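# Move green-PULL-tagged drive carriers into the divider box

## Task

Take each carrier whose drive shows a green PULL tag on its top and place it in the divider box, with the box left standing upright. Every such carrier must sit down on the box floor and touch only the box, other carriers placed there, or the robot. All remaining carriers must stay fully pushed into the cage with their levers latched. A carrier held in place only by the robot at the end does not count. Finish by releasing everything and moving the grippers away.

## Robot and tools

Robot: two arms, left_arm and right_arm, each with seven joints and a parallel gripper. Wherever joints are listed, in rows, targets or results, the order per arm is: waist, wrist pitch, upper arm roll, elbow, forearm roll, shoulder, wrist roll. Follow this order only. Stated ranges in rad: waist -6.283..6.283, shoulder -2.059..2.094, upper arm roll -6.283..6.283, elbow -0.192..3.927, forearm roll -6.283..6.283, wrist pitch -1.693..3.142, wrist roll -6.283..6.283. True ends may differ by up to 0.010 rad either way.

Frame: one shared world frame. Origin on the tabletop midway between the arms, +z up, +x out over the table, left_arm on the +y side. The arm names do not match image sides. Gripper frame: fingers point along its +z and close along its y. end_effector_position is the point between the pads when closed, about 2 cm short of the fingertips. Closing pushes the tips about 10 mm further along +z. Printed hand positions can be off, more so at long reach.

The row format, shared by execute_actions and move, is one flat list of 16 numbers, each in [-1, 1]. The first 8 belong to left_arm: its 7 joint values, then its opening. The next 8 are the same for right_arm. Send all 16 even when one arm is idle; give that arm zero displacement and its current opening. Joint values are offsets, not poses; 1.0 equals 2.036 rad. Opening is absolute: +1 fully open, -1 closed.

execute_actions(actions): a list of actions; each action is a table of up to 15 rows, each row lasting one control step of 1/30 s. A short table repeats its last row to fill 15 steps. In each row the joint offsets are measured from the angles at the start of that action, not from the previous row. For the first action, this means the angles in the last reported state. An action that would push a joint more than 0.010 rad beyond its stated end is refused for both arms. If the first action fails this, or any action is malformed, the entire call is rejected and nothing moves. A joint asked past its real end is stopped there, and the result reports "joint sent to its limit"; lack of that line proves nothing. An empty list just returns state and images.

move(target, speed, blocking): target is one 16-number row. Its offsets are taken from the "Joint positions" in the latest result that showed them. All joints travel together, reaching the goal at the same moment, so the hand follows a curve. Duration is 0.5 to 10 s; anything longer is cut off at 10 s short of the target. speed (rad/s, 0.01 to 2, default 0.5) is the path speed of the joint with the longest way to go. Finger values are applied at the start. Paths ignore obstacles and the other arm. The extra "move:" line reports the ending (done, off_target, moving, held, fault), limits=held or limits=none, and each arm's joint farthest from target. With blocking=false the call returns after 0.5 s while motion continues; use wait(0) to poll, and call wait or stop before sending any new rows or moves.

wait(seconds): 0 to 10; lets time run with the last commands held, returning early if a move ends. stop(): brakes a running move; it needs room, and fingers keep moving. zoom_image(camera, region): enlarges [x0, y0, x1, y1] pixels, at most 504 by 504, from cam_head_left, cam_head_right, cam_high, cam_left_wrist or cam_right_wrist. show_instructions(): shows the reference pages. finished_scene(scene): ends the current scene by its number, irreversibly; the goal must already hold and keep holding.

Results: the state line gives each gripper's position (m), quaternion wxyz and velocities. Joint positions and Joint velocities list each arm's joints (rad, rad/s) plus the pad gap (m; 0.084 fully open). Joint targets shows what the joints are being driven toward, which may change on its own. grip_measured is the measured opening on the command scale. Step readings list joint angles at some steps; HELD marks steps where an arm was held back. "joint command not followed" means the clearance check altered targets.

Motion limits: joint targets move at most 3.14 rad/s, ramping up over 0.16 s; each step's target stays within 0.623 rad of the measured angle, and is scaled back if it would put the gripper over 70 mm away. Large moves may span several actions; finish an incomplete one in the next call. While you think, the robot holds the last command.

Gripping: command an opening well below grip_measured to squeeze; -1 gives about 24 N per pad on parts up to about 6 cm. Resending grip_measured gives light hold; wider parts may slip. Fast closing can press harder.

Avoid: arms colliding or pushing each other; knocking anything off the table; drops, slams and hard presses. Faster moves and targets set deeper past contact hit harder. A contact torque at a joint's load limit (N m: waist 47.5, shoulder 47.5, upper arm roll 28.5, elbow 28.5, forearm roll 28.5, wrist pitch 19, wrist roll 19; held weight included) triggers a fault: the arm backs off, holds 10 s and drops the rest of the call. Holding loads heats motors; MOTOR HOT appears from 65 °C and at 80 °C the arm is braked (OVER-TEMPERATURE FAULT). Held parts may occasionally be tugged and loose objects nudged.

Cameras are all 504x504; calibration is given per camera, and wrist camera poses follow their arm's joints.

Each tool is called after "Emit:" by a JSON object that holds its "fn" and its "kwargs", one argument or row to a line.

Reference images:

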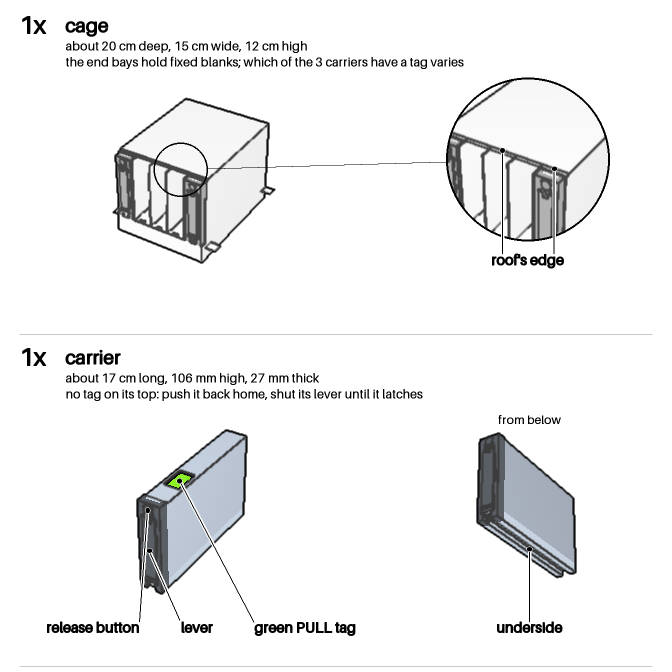

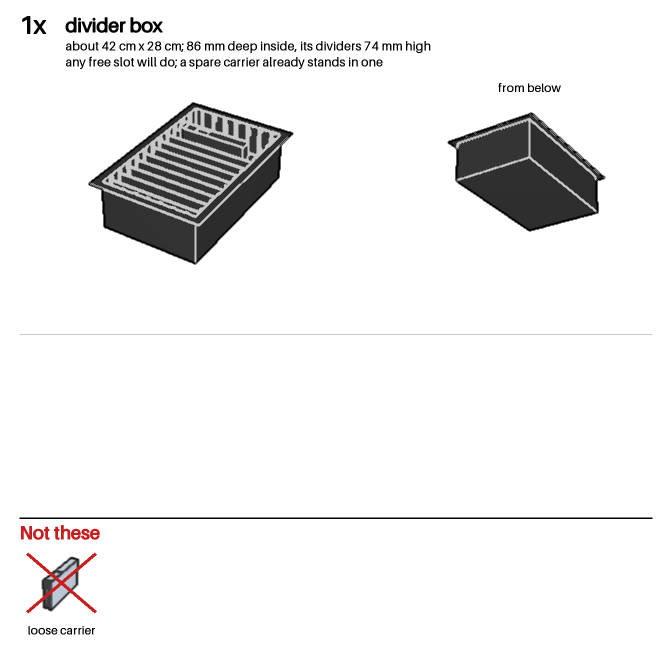

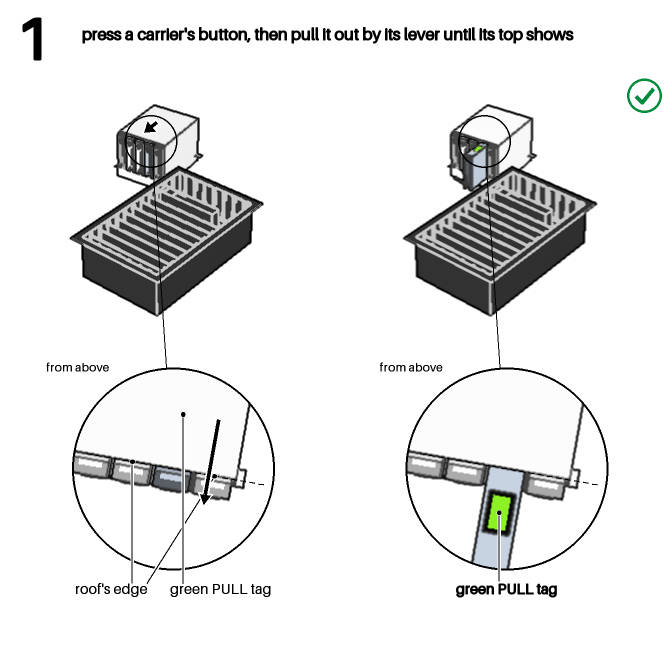

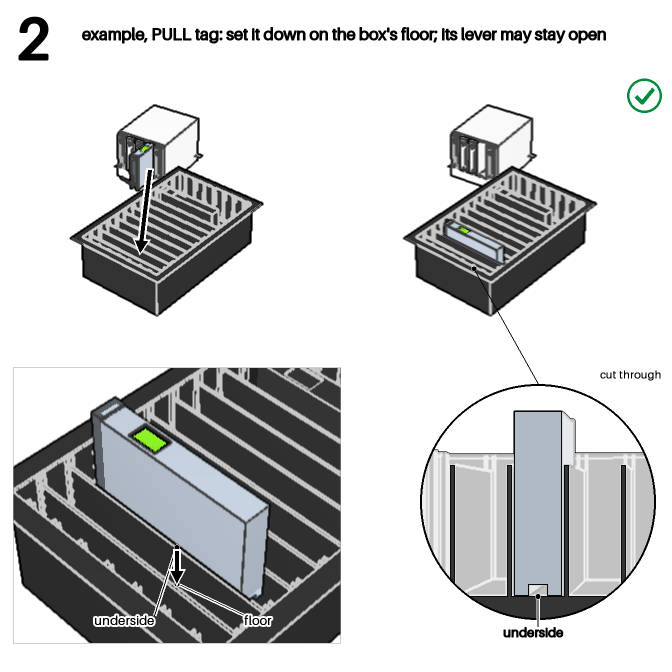

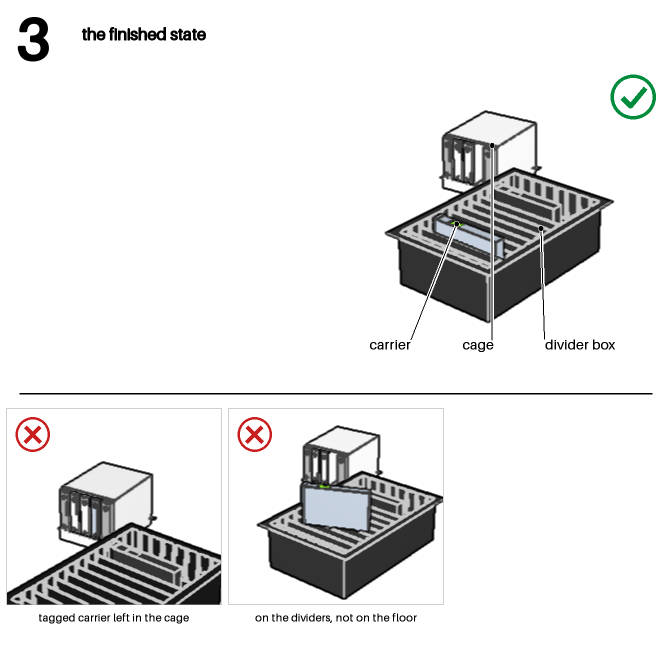

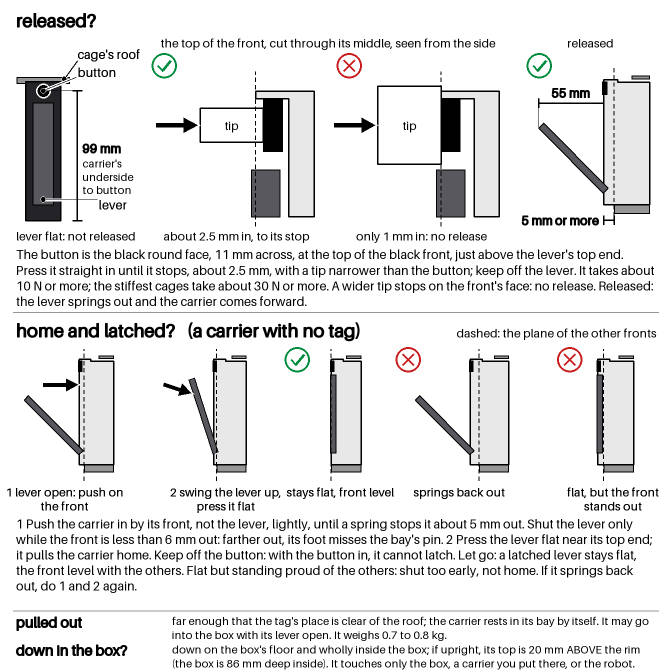

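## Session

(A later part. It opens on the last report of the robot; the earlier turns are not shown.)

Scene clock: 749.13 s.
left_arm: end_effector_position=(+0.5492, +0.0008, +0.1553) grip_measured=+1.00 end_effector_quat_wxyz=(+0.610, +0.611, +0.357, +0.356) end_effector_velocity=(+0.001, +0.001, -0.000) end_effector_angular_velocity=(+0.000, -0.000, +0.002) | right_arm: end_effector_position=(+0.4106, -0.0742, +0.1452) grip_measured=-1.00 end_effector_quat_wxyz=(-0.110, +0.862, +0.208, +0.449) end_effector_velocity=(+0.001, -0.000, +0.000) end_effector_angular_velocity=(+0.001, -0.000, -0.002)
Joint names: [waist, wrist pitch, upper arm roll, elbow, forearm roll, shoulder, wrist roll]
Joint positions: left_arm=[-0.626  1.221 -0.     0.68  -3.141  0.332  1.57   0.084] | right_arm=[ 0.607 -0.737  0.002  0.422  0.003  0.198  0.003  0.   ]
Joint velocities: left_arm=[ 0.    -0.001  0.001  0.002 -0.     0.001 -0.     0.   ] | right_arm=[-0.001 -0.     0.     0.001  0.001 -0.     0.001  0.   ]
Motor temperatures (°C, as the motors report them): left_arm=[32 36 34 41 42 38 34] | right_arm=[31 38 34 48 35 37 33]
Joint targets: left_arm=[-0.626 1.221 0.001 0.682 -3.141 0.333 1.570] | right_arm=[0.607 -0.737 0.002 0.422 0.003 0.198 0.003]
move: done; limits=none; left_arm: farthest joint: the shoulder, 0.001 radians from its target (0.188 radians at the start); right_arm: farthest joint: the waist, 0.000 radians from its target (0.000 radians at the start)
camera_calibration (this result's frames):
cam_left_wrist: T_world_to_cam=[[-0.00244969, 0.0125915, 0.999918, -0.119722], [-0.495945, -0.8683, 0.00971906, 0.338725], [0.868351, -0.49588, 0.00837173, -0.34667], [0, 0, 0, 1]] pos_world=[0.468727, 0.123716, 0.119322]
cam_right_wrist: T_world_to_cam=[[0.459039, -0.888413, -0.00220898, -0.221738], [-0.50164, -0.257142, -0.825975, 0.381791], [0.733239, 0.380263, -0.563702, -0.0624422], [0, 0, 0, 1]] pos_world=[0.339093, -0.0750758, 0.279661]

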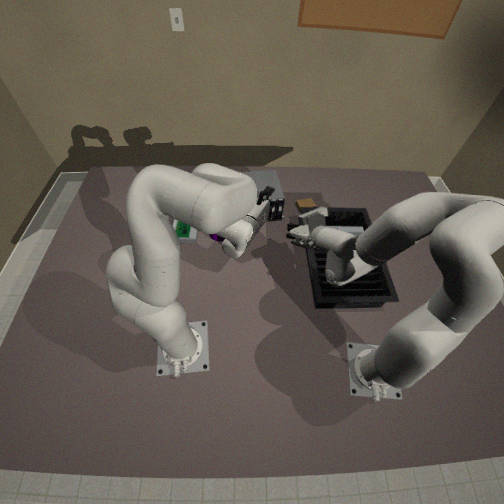

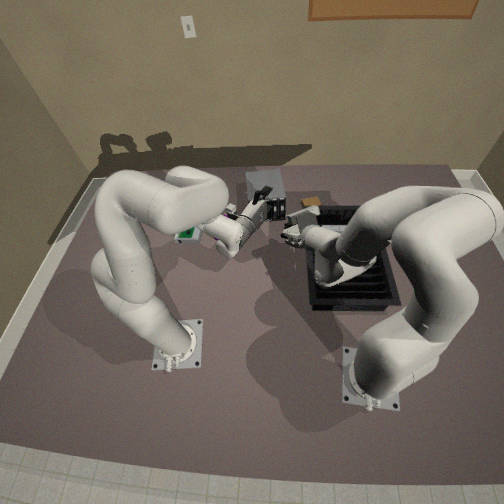

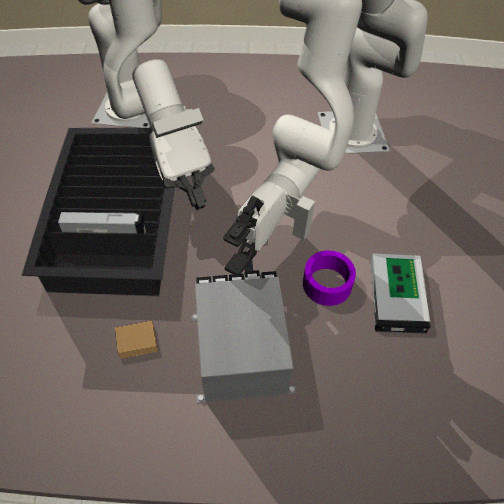

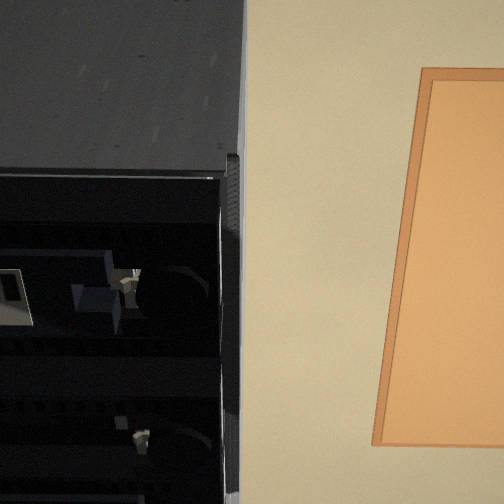

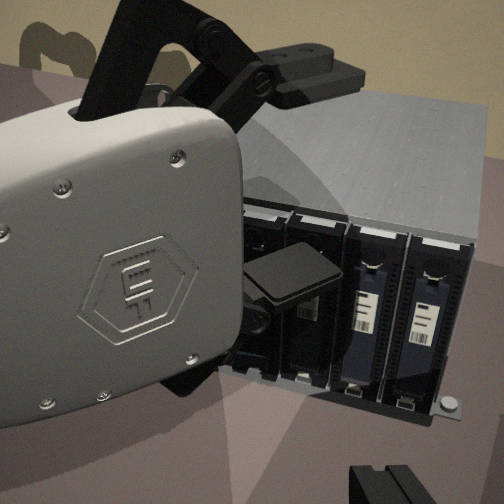

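Emit:
{"fn": "move", "kwargs": {
  "target": [0.0008,-0.0041,0.0005,0.0100,0,0.0057,0,1, 0,0,0,0,0,0,0,-1],
  "speed": 0.05
}}

Emit:
{"fn": "zoom_image", "kwargs": {
  "camera": "cam_right_wrist",
  "region": [255, 200, 365, 300]
}}

Scene clock: 770.83 s.
left_arm: end_effector_position=(+0.5542, -0.0012, +0.1550) grip_measured=+1.00 end_effector_quat_wxyz=(+0.610, +0.611, +0.357, +0.356) end_effector_velocity=(+0.002, +0.001, +0.001) end_effector_angular_velocity=(+0.001, -0.003, +0.004) | right_arm: end_effector_position=(+0.4106, -0.0742, +0.1452) grip_measured=-1.00 end_effector_quat_wxyz=(-0.110, +0.862, +0.208, +0.449) end_effector_velocity=(-0.000, +0.000, -0.000) end_effector_angular_velocity=(+0.000, +0.000, -0.000)
Joint names: [waist, wrist pitch, upper arm roll, elbow, forearm roll, shoulder, wrist roll]
Joint positions: left_arm=[-0.625  1.213  0.     0.7   -3.141  0.343  1.57   0.084] | right_arm=[ 0.607 -0.737  0.002  0.422  0.003  0.198  0.003  0.   ]
Joint velocities: left_arm=[ 0.     0.     0.003  0.004 -0.     0.002  0.001  0.   ] | right_arm=[ 0.001 -0.     0.     0.     0.001  0.     0.     0.   ]
Motor temperatures (°C, as the motors report them): left_arm=[32 36 35 43 42 38 34] | right_arm=[31 38 34 48 35 37 33]
Joint targets: left_arm=[-0.625 1.213 0.001 0.701 -3.141 0.343 1.570] | right_arm=[0.607 -0.737 0.002 0.422 0.003 0.198 0.003]
move: done; limits=none; left_arm: farthest joint: the waist, 0.001 radians from its target (0.002 radians at the start); right_arm: farthest joint: the waist, 0.000 radians from its target (0.000 radians at the start)
camera_calibration (this result's frames):
cam_left_wrist: T_world_to_cam=[[-0.00197433, 0.0123049, 0.999922, -0.119635], [-0.494989, -0.868845, 0.0097145, 0.338964], [0.868897, -0.494932, 0.00780616, -0.352211], [0, 0, 0, 1]] pos_world=[0.473582, 0.121658, 0.119083]
cam_right_wrist: T_world_to_cam=[[0.459039, -0.888413, -0.00220902, -0.221738], [-0.50164, -0.257141, -0.825975, 0.381791], [0.733239, 0.380263, -0.563702, -0.0624422], [0, 0, 0, 1]] pos_world=[0.339093, -0.0750759, 0.279661]

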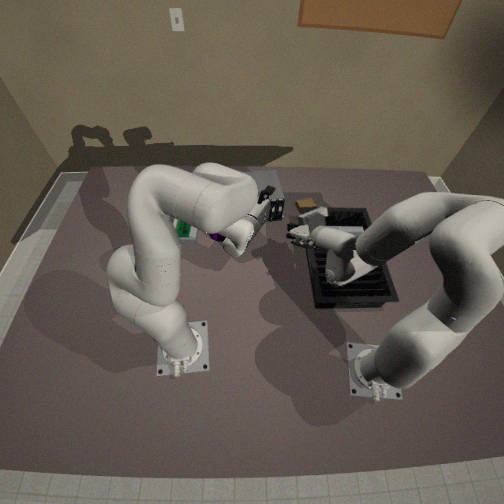

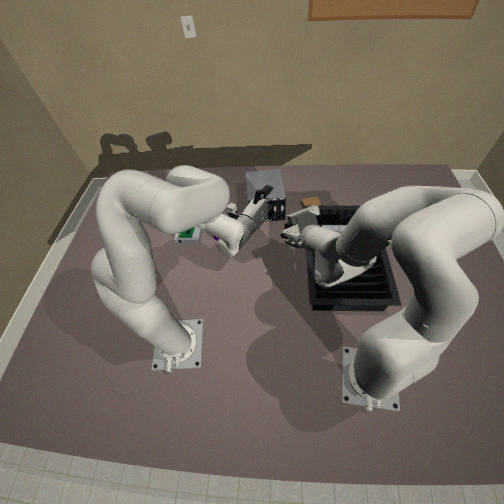

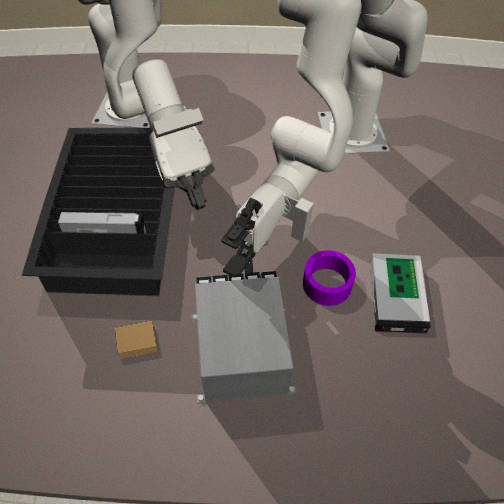

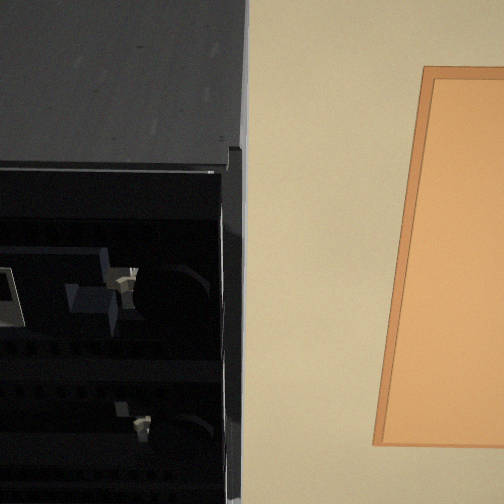

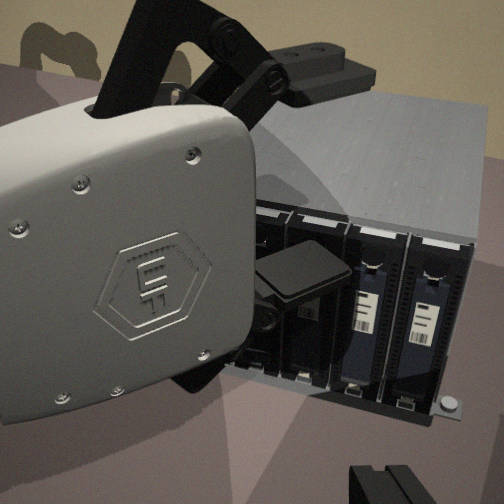

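Region (255, 200, 365, 300) of cam_right_wrist's 504x504 image, scaled by 4.582, with more detail than that image has; it fills the top 458 rows of this view, and the rest is white.

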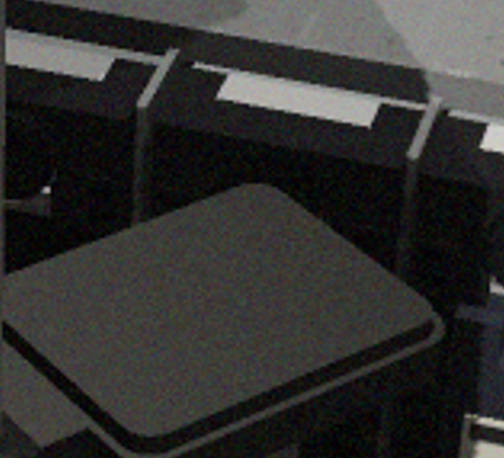

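Emit:
{"fn": "zoom_image", "kwargs": {
  "camera": "cam_high",
  "region": [180, 190, 320, 320]
}}

Emit:
{"fn": "zoom_image", "kwargs": {
  "camera": "cam_left_wrist",
  "region": [0, 140, 300, 504]
}}

Region (180, 190, 320, 320) of cam_high's 504x504 image, scaled by 3.600, with more detail than that image has; it fills the top 468 rows of this view, and the rest is white.

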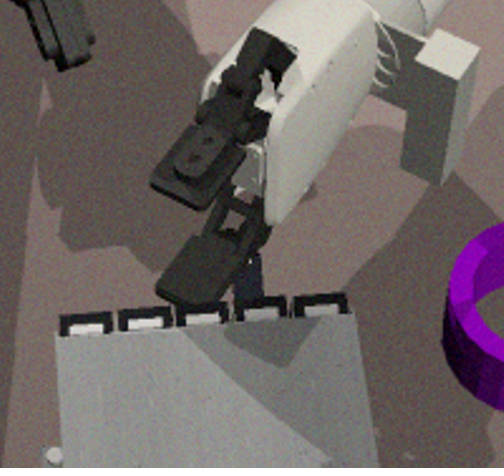

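Region (0, 140, 300, 504) of cam_left_wrist's 504x504 image, scaled by 1.385, with more detail than that image has; it fills the left 415 columns of this view, and the rest is white.

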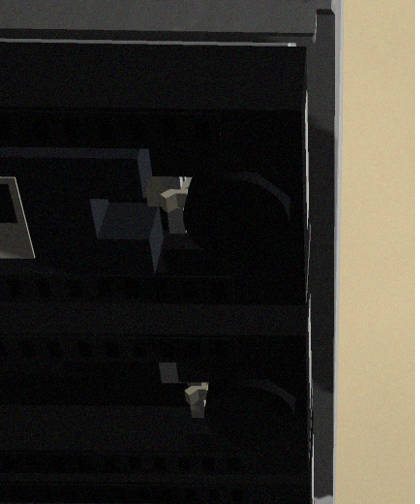

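Emit:
{"fn": "move", "kwargs": {
  "target": [0.0012,-0.0015,0.001,0.0040,0,0.0020,0,1, 0,0,0,0,0,0,0,-1],
  "speed": 0.02
}}

Emit:
{"fn": "zoom_image", "kwargs": {
  "camera": "cam_right_wrist",
  "region": [255, 200, 365, 300]
}}

Scene clock: 792.17 s.
left_arm: end_effector_position=(+0.5567, -0.0004, +0.1553) grip_measured=+1.00 end_effector_quat_wxyz=(+0.610, +0.610, +0.358, +0.357) end_effector_velocity=(+0.000, -0.001, -0.000) end_effector_angular_velocity=(-0.000, +0.001, -0.001) | right_arm: end_effector_position=(+0.4106, -0.0742, +0.1452) grip_measured=-1.00 end_effector_quat_wxyz=(-0.110, +0.862, +0.208, +0.449) end_effector_velocity=(-0.000, -0.000, -0.000) end_effector_angular_velocity=(+0.000, +0.001, -0.001)
Joint names: [waist, wrist pitch, upper arm roll, elbow, forearm roll, shoulder, wrist roll]
Joint positions: left_arm=[-0.623  1.21   0.001  0.707 -3.141  0.346  1.569  0.084] | right_arm=[ 0.607 -0.737  0.002  0.422  0.003  0.198  0.003  0.   ]
Joint velocities: left_arm=[-0.    -0.002 -0.001  0.002 -0.     0.001 -0.001  0.   ] | right_arm=[ 0.    -0.     0.    -0.001  0.001  0.     0.001  0.   ]
Motor temperatures (°C, as the motors report them): left_arm=[33 36 37 48 42 38 34] | right_arm=[31 38 34 48 35 37 33]
Joint targets: left_arm=[-0.623 1.210 0.002 0.708 -3.141 0.348 1.570] | right_arm=[0.607 -0.737 0.002 0.422 0.003 0.198 0.003]
move: done; limits=none; left_arm: farthest joint: the elbow, 0.002 radians from its target (0.007 radians at the start); right_arm: farthest joint: the waist, 0.000 radians from its target (0.000 radians at the start)
camera_calibration (this result's frames):
cam_left_wrist: T_world_to_cam=[[-0.00218845, 0.0127892, 0.999916, -0.11985], [-0.492316, -0.870359, 0.0100546, 0.339361], [0.870414, -0.492252, 0.00820107, -0.354921], [0, 0, 0, 1]] pos_world=[0.475738, 0.122188, 0.119338]
cam_right_wrist: T_world_to_cam=[[0.459039, -0.888413, -0.00220898, -0.221738], [-0.50164, -0.257141, -0.825975, 0.381791], [0.73324, 0.380263, -0.563702, -0.0624422], [0, 0, 0, 1]] pos_world=[0.339093, -0.0750758, 0.279661]

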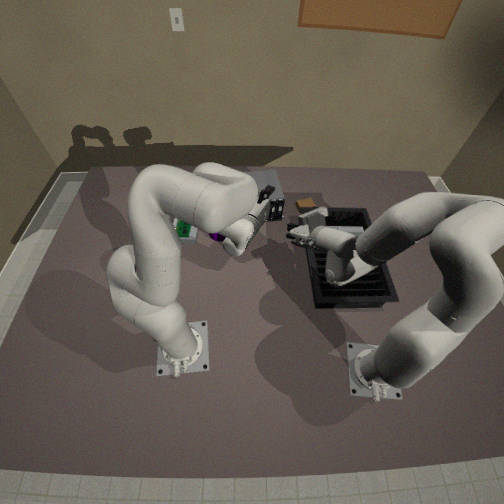

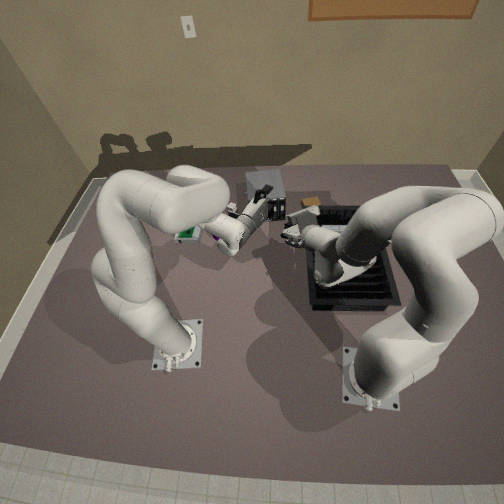

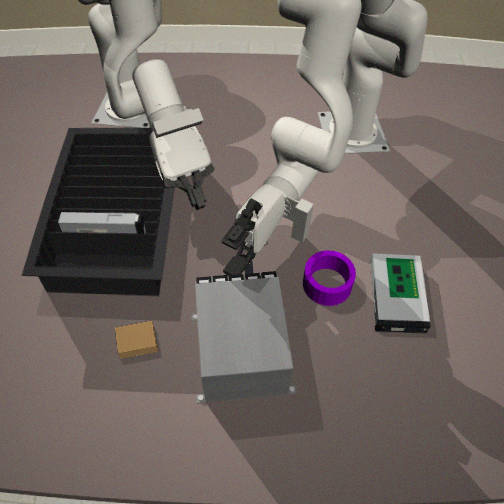

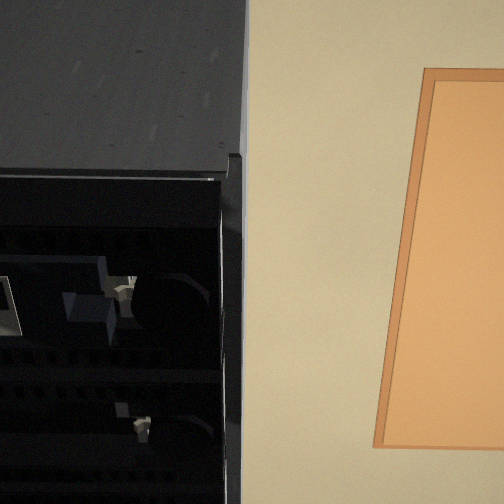

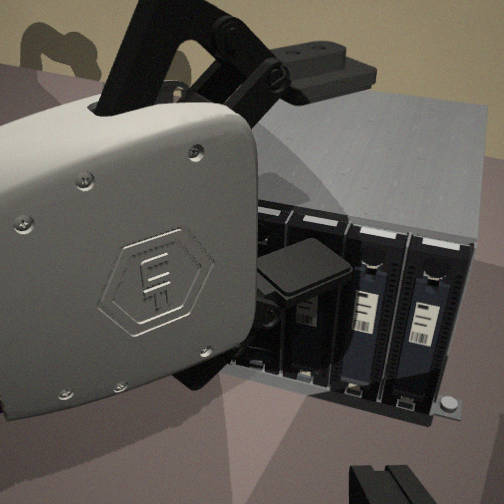

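Region (255, 200, 365, 300) of cam_right_wrist's 504x504 image, scaled by 4.582, with more detail than that image has; it fills the top 458 rows of this view, and the rest is white.

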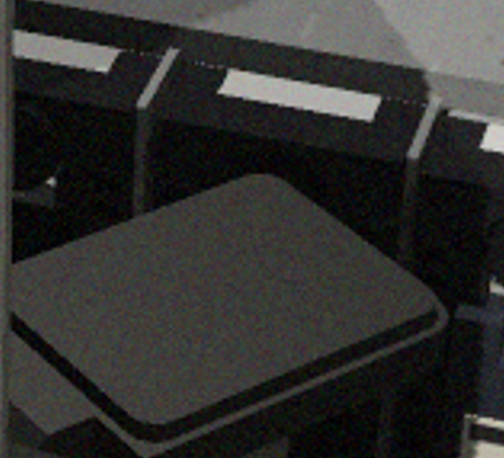

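Emit:
{"fn": "move", "kwargs": {
  "target": [0.0012,-0.0015,0.002,0.0042,0,0.0025,0,1, 0,0,0,0,0,0,0,-1],
  "speed": 0.02
}}

Emit:
{"fn": "zoom_image", "kwargs": {
  "camera": "cam_right_wrist",
  "region": [255, 200, 365, 300]
}}

Scene clock: 795.90 s.
left_arm: end_effector_position=(+0.5578, -0.0017, +0.1546) grip_measured=+1.00 end_effector_quat_wxyz=(+0.610, +0.610, +0.359, +0.356) end_effector_velocity=(-0.000, +0.000, -0.000) end_effector_angular_velocity=(-0.001, +0.001, +0.001) | right_arm: end_effector_position=(+0.4106, -0.0742, +0.1452) grip_measured=-1.00 end_effector_quat_wxyz=(-0.110, +0.862, +0.208, +0.449) end_effector_velocity=(+0.000, +0.000, +0.000) end_effector_angular_velocity=(+0.001, -0.001, +0.000)
Joint names: [waist, wrist pitch, upper arm roll, elbow, forearm roll, shoulder, wrist roll]
Joint positions: left_arm=[-0.621  1.207 -0.002  0.713 -3.14   0.351  1.567  0.084] | right_arm=[ 0.607 -0.737  0.002  0.422  0.003  0.198  0.003  0.   ]
Joint velocities: left_arm=[ 0.002 -0.    -0.002 -0.    -0.001  0.     0.     0.   ] | right_arm=[-0.001 -0.001  0.     0.    -0.001 -0.     0.     0.   ]
Motor temperatures (°C, as the motors report them): left_arm=[33 37 38 50 42 38 34] | right_arm=[31 38 34 48 35 37 33]
Joint targets: left_arm=[-0.621 1.207 0.005 0.715 -3.141 0.352 1.569] | right_arm=[0.607 -0.737 0.002 0.422 0.003 0.198 0.003]
move: done; limits=none; left_arm: farthest joint: the upper arm roll, 0.007 radians from its target (0.005 radians at the start); right_arm: farthest joint: the waist, 0.000 radians from its target (0.000 radians at the start)
camera_calibration (this result's frames):
cam_left_wrist: T_world_to_cam=[[0.000483325, 0.0148893, 0.999889, -0.120653], [-0.493189, -0.869822, 0.0131909, 0.338717], [0.869922, -0.493141, 0.00692286, -0.356069], [0, 0, 0, 1]] pos_world=[0.476862, 0.120828, 0.118637]
cam_right_wrist: T_world_to_cam=[[0.459039, -0.888413, -0.00220894, -0.221738], [-0.50164, -0.257142, -0.825975, 0.381791], [0.733239, 0.380263, -0.563702, -0.0624422], [0, 0, 0, 1]] pos_world=[0.339093, -0.0750758, 0.279661]

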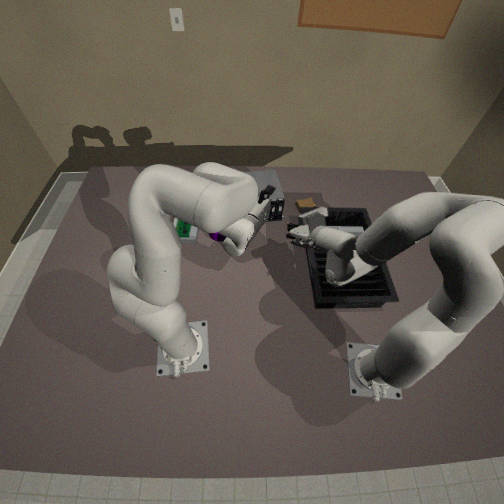

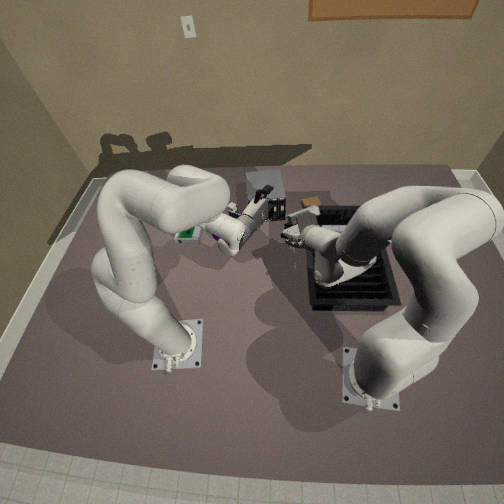

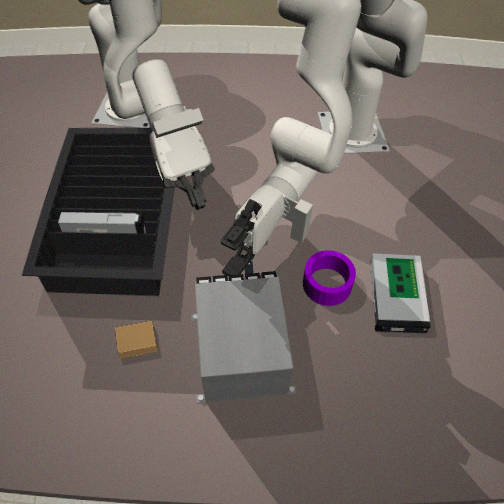

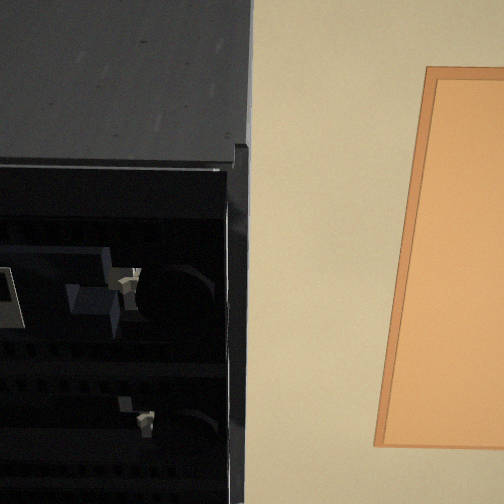

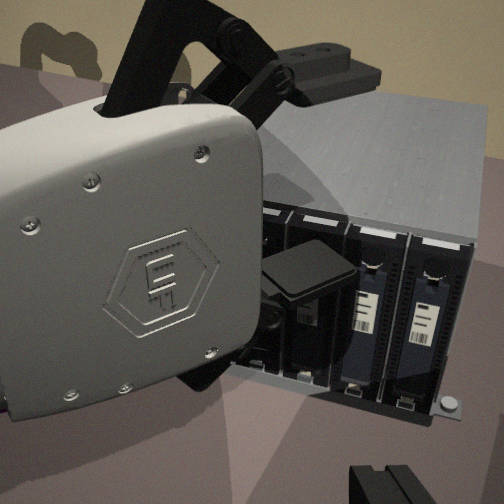

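Region (255, 200, 365, 300) of cam_right_wrist's 504x504 image, scaled by 4.582, with more detail than that image has; it fills the top 458 rows of this view, and the rest is white.

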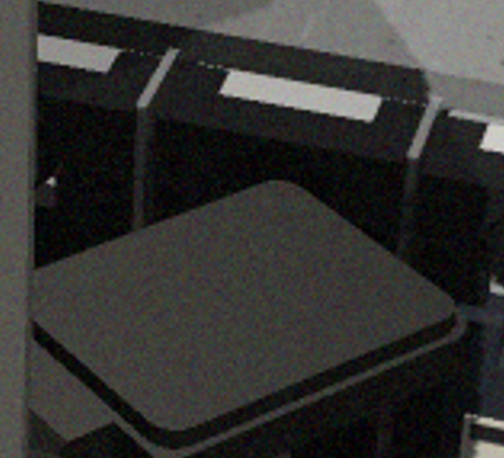

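Emit:
{"fn": "move", "kwargs": {
  "target": [0.0032,-0.0010,0.0040,0.0030,0,0.0020,0.001,1, 0,0,0,0,0,0,0,-1],
  "speed": 0.02
}}

Emit:
{"fn": "zoom_image", "kwargs": {
  "camera": "cam_right_wrist",
  "region": [255, 200, 365, 300]
}}

Scene clock: 800.77 s.
left_arm: end_effector_position=(+0.5582, -0.0013, +0.1544) grip_measured=+1.00 end_effector_quat_wxyz=(+0.610, +0.610, +0.361, +0.355) end_effector_velocity=(+0.000, -0.000, +0.000) end_effector_angular_velocity=(-0.002, +0.001, +0.001) | right_arm: end_effector_position=(+0.4106, -0.0742, +0.1452) grip_measured=-1.00 end_effector_quat_wxyz=(-0.110, +0.862, +0.208, +0.449) end_effector_velocity=(-0.000, -0.000, -0.001) end_effector_angular_velocity=(-0.001, +0.002, +0.001)
Joint names: [waist, wrist pitch, upper arm roll, elbow, forearm roll, shoulder, wrist roll]
Joint positions: left_arm=[-0.615  1.205 -0.006  0.714 -3.14   0.351  1.566  0.084] | right_arm=[ 0.607 -0.737  0.002  0.422  0.003  0.198  0.003  0.   ]
Joint velocities: left_arm=[ 0.005 -0.    -0.005  0.001 -0.001  0.    -0.     0.   ] | right_arm=[-0.001  0.002  0.     0.    -0.002 -0.     0.     0.   ]
Motor temperatures (°C, as the motors report them): left_arm=[33 36 39 52 42 37 34] | right_arm=[31 38 34 48 35 37 33]
Joint targets: left_arm=[-0.615 1.204 0.006 0.719 -3.140 0.355 1.569] | right_arm=[0.607 -0.737 0.002 0.422 0.003 0.198 0.003]
move: off_target (left_arm); limits=none; left_arm: farthest joint: the upper arm roll, 0.012 radians from its target (0.008 radians at the start); right_arm: farthest joint: the waist, 0.000 radians from its target (0.000 radians at the start)
camera_calibration (this result's frames):
cam_left_wrist: T_world_to_cam=[[0.00275168, 0.0162111, 0.999865, -0.121664], [-0.492241, -0.870322, 0.0154655, 0.338408], [0.870455, -0.492217, 0.00558494, -0.356308], [0, 0, 0, 1]] pos_world=[0.477063, 0.121116, 0.118404]
cam_right_wrist: T_world_to_cam=[[0.459039, -0.888413, -0.002209, -0.221738], [-0.50164, -0.257141, -0.825975, 0.381791], [0.73324, 0.380263, -0.563702, -0.0624422], [0, 0, 0, 1]] pos_world=[0.339093, -0.0750759, 0.279661]

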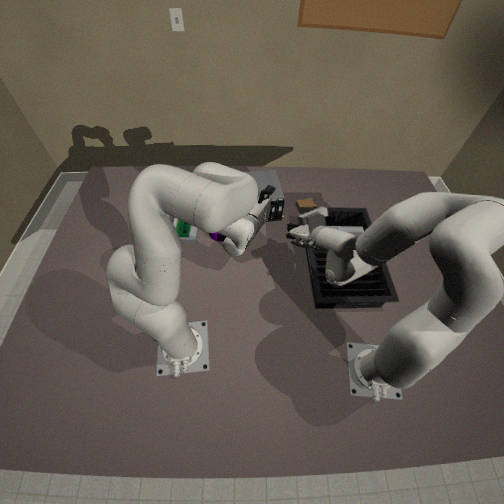

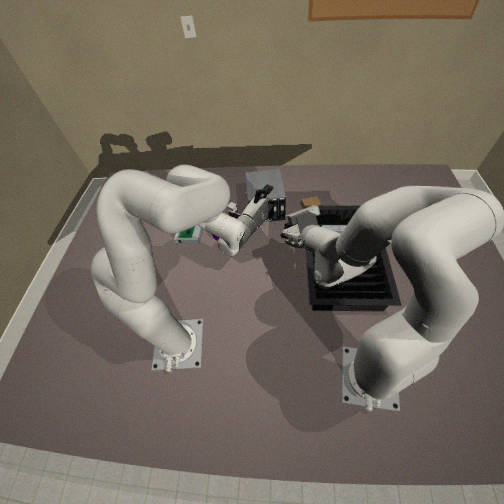

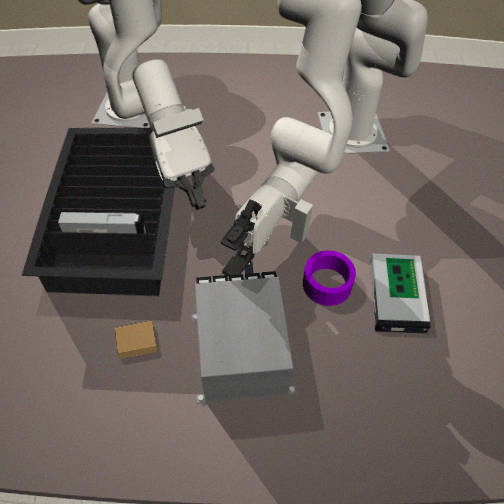

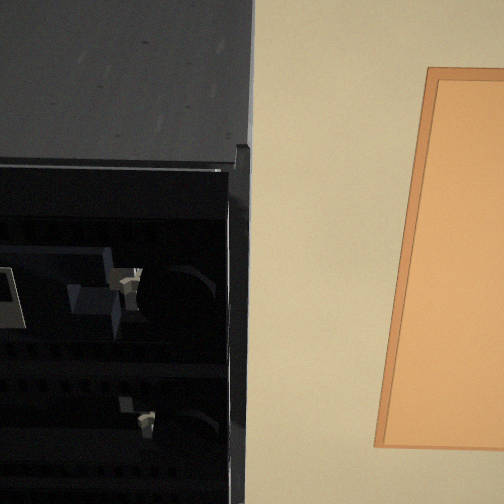

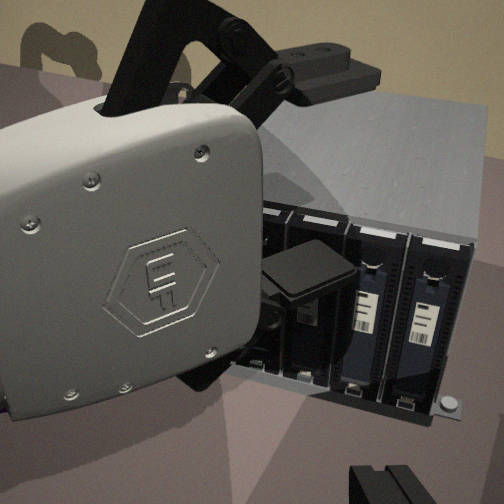

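Region (255, 200, 365, 300) of cam_right_wrist's 504x504 image, scaled by 4.582, with more detail than that image has; it fills the top 458 rows of this view, and the rest is white.

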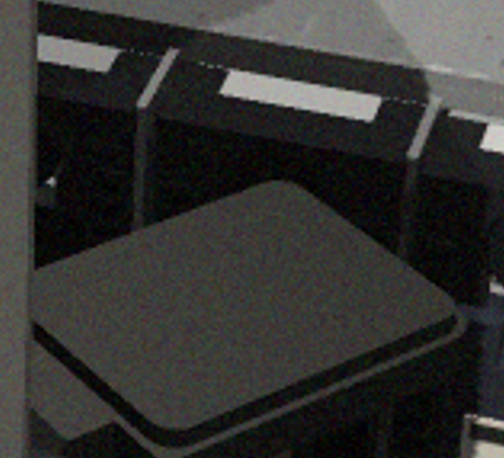

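Emit:
{"fn": "move", "kwargs": {
  "target": [-0.0025,0.0653,0.003,-0.165,0,-0.1017,0.002,1, 0,0,0,0,0,0,0,-1],
  "speed": 0.3
}}

Emit:
{"fn": "zoom_image", "kwargs": {
  "camera": "cam_right_wrist",
  "region": [160, 180, 480, 430]
}}

Scene clock: 808.27 s.
left_arm: end_effector_position=(+0.4756, +0.0453, +0.1583) grip_measured=+1.00 end_effector_quat_wxyz=(+0.610, +0.609, +0.358, +0.358) end_effector_velocity=(-0.001, +0.002, -0.001) end_effector_angular_velocity=(+0.002, +0.003, +0.002) | right_arm: end_effector_position=(+0.4106, -0.0742, +0.1452) grip_measured=-1.00 end_effector_quat_wxyz=(-0.110, +0.862, +0.208, +0.449) end_effector_velocity=(-0.000, -0.000, +0.000) end_effector_angular_velocity=(-0.000, -0.001, +0.000)
Joint names: [waist, wrist pitch, upper arm roll, elbow, forearm roll, shoulder, wrist roll]
Joint positions: left_arm=[-0.62   1.337 -0.     0.378 -3.14   0.144  1.57   0.084] | right_arm=[ 0.607 -0.737  0.002  0.422  0.003  0.198  0.003  0.   ]
Joint velocities: left_arm=[ 0.    -0.001  0.002 -0.004  0.    -0.001  0.     0.   ] | right_arm=[-0.    -0.001 -0.    -0.001 -0.001 -0.    -0.     0.   ]
Motor temperatures (°C, as the motors report them): left_arm=[33 36 40 55 42 37 34] | right_arm=[31 38 34 48 35 37 33]
Joint targets: left_arm=[-0.620 1.337 -0.000 0.378 -3.140 0.144 1.570] | right_arm=[0.607 -0.737 0.002 0.422 0.003 0.198 0.003]
move: done; limits=none; left_arm: farthest joint: the shoulder, 0.001 radians from its target (0.207 radians at the start); right_arm: farthest joint: the waist, 0.000 radians from its target (0.000 radians at the start)
camera_calibration (this result's frames):
cam_left_wrist: T_world_to_cam=[[-0.00383707, 0.0129835, 0.999908, -0.122845], [-0.491809, -0.870652, 0.00941789, 0.339015], [0.870695, -0.491728, 0.00972617, -0.262285], [0, 0, 0, 1]] pos_world=[0.394629, 0.167787, 0.122192]
cam_right_wrist: T_world_to_cam=[[0.459039, -0.888413, -0.00220908, -0.221737], [-0.50164, -0.257141, -0.825975, 0.381791], [0.73324, 0.380263, -0.563702, -0.0624422], [0, 0, 0, 1]] pos_world=[0.339093, -0.0750759, 0.279661]

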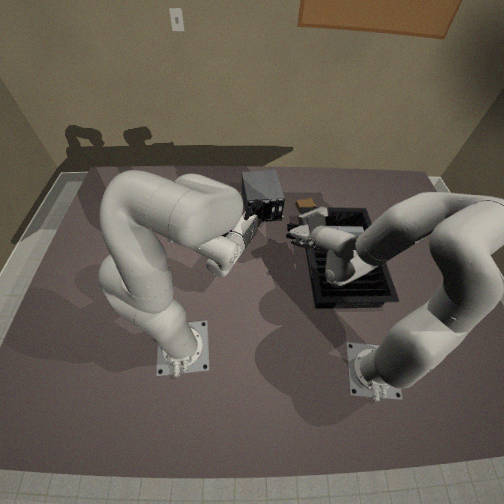

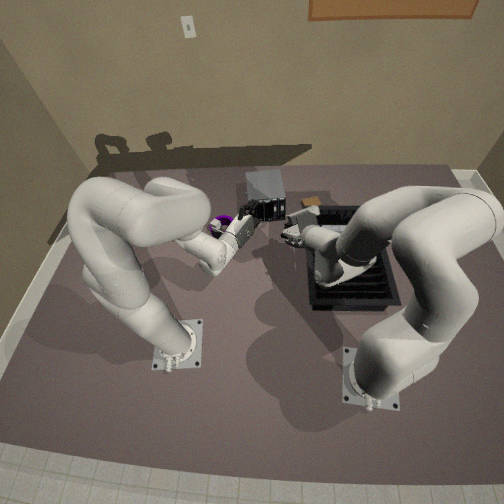

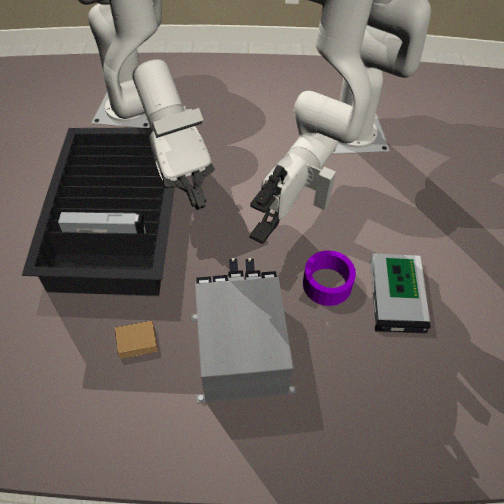

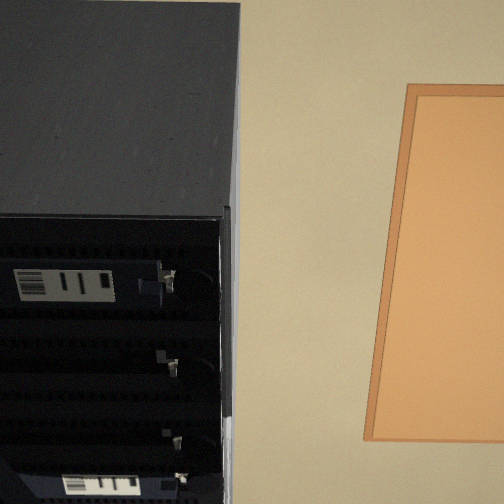

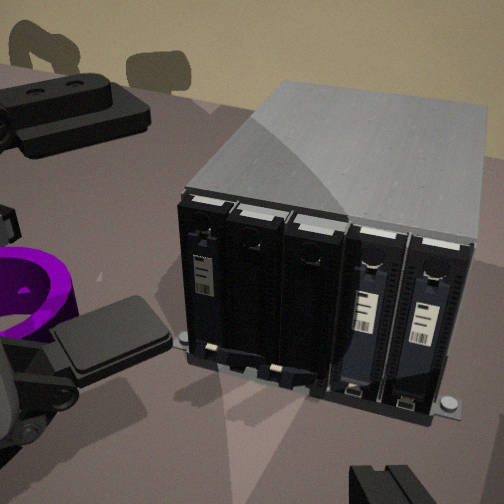

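Region (160, 180, 480, 430) of cam_right_wrist's 504x504 image, scaled by 1.575, with more detail than that image has; it fills the top 394 rows of this view, and the rest is white.

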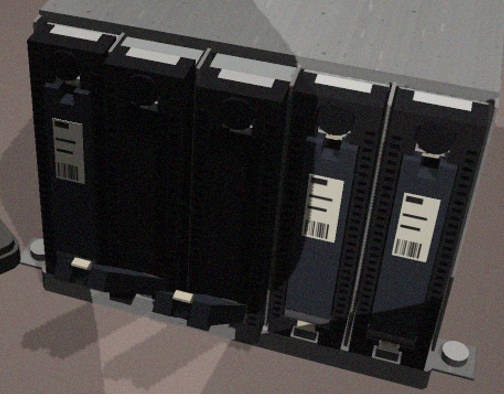

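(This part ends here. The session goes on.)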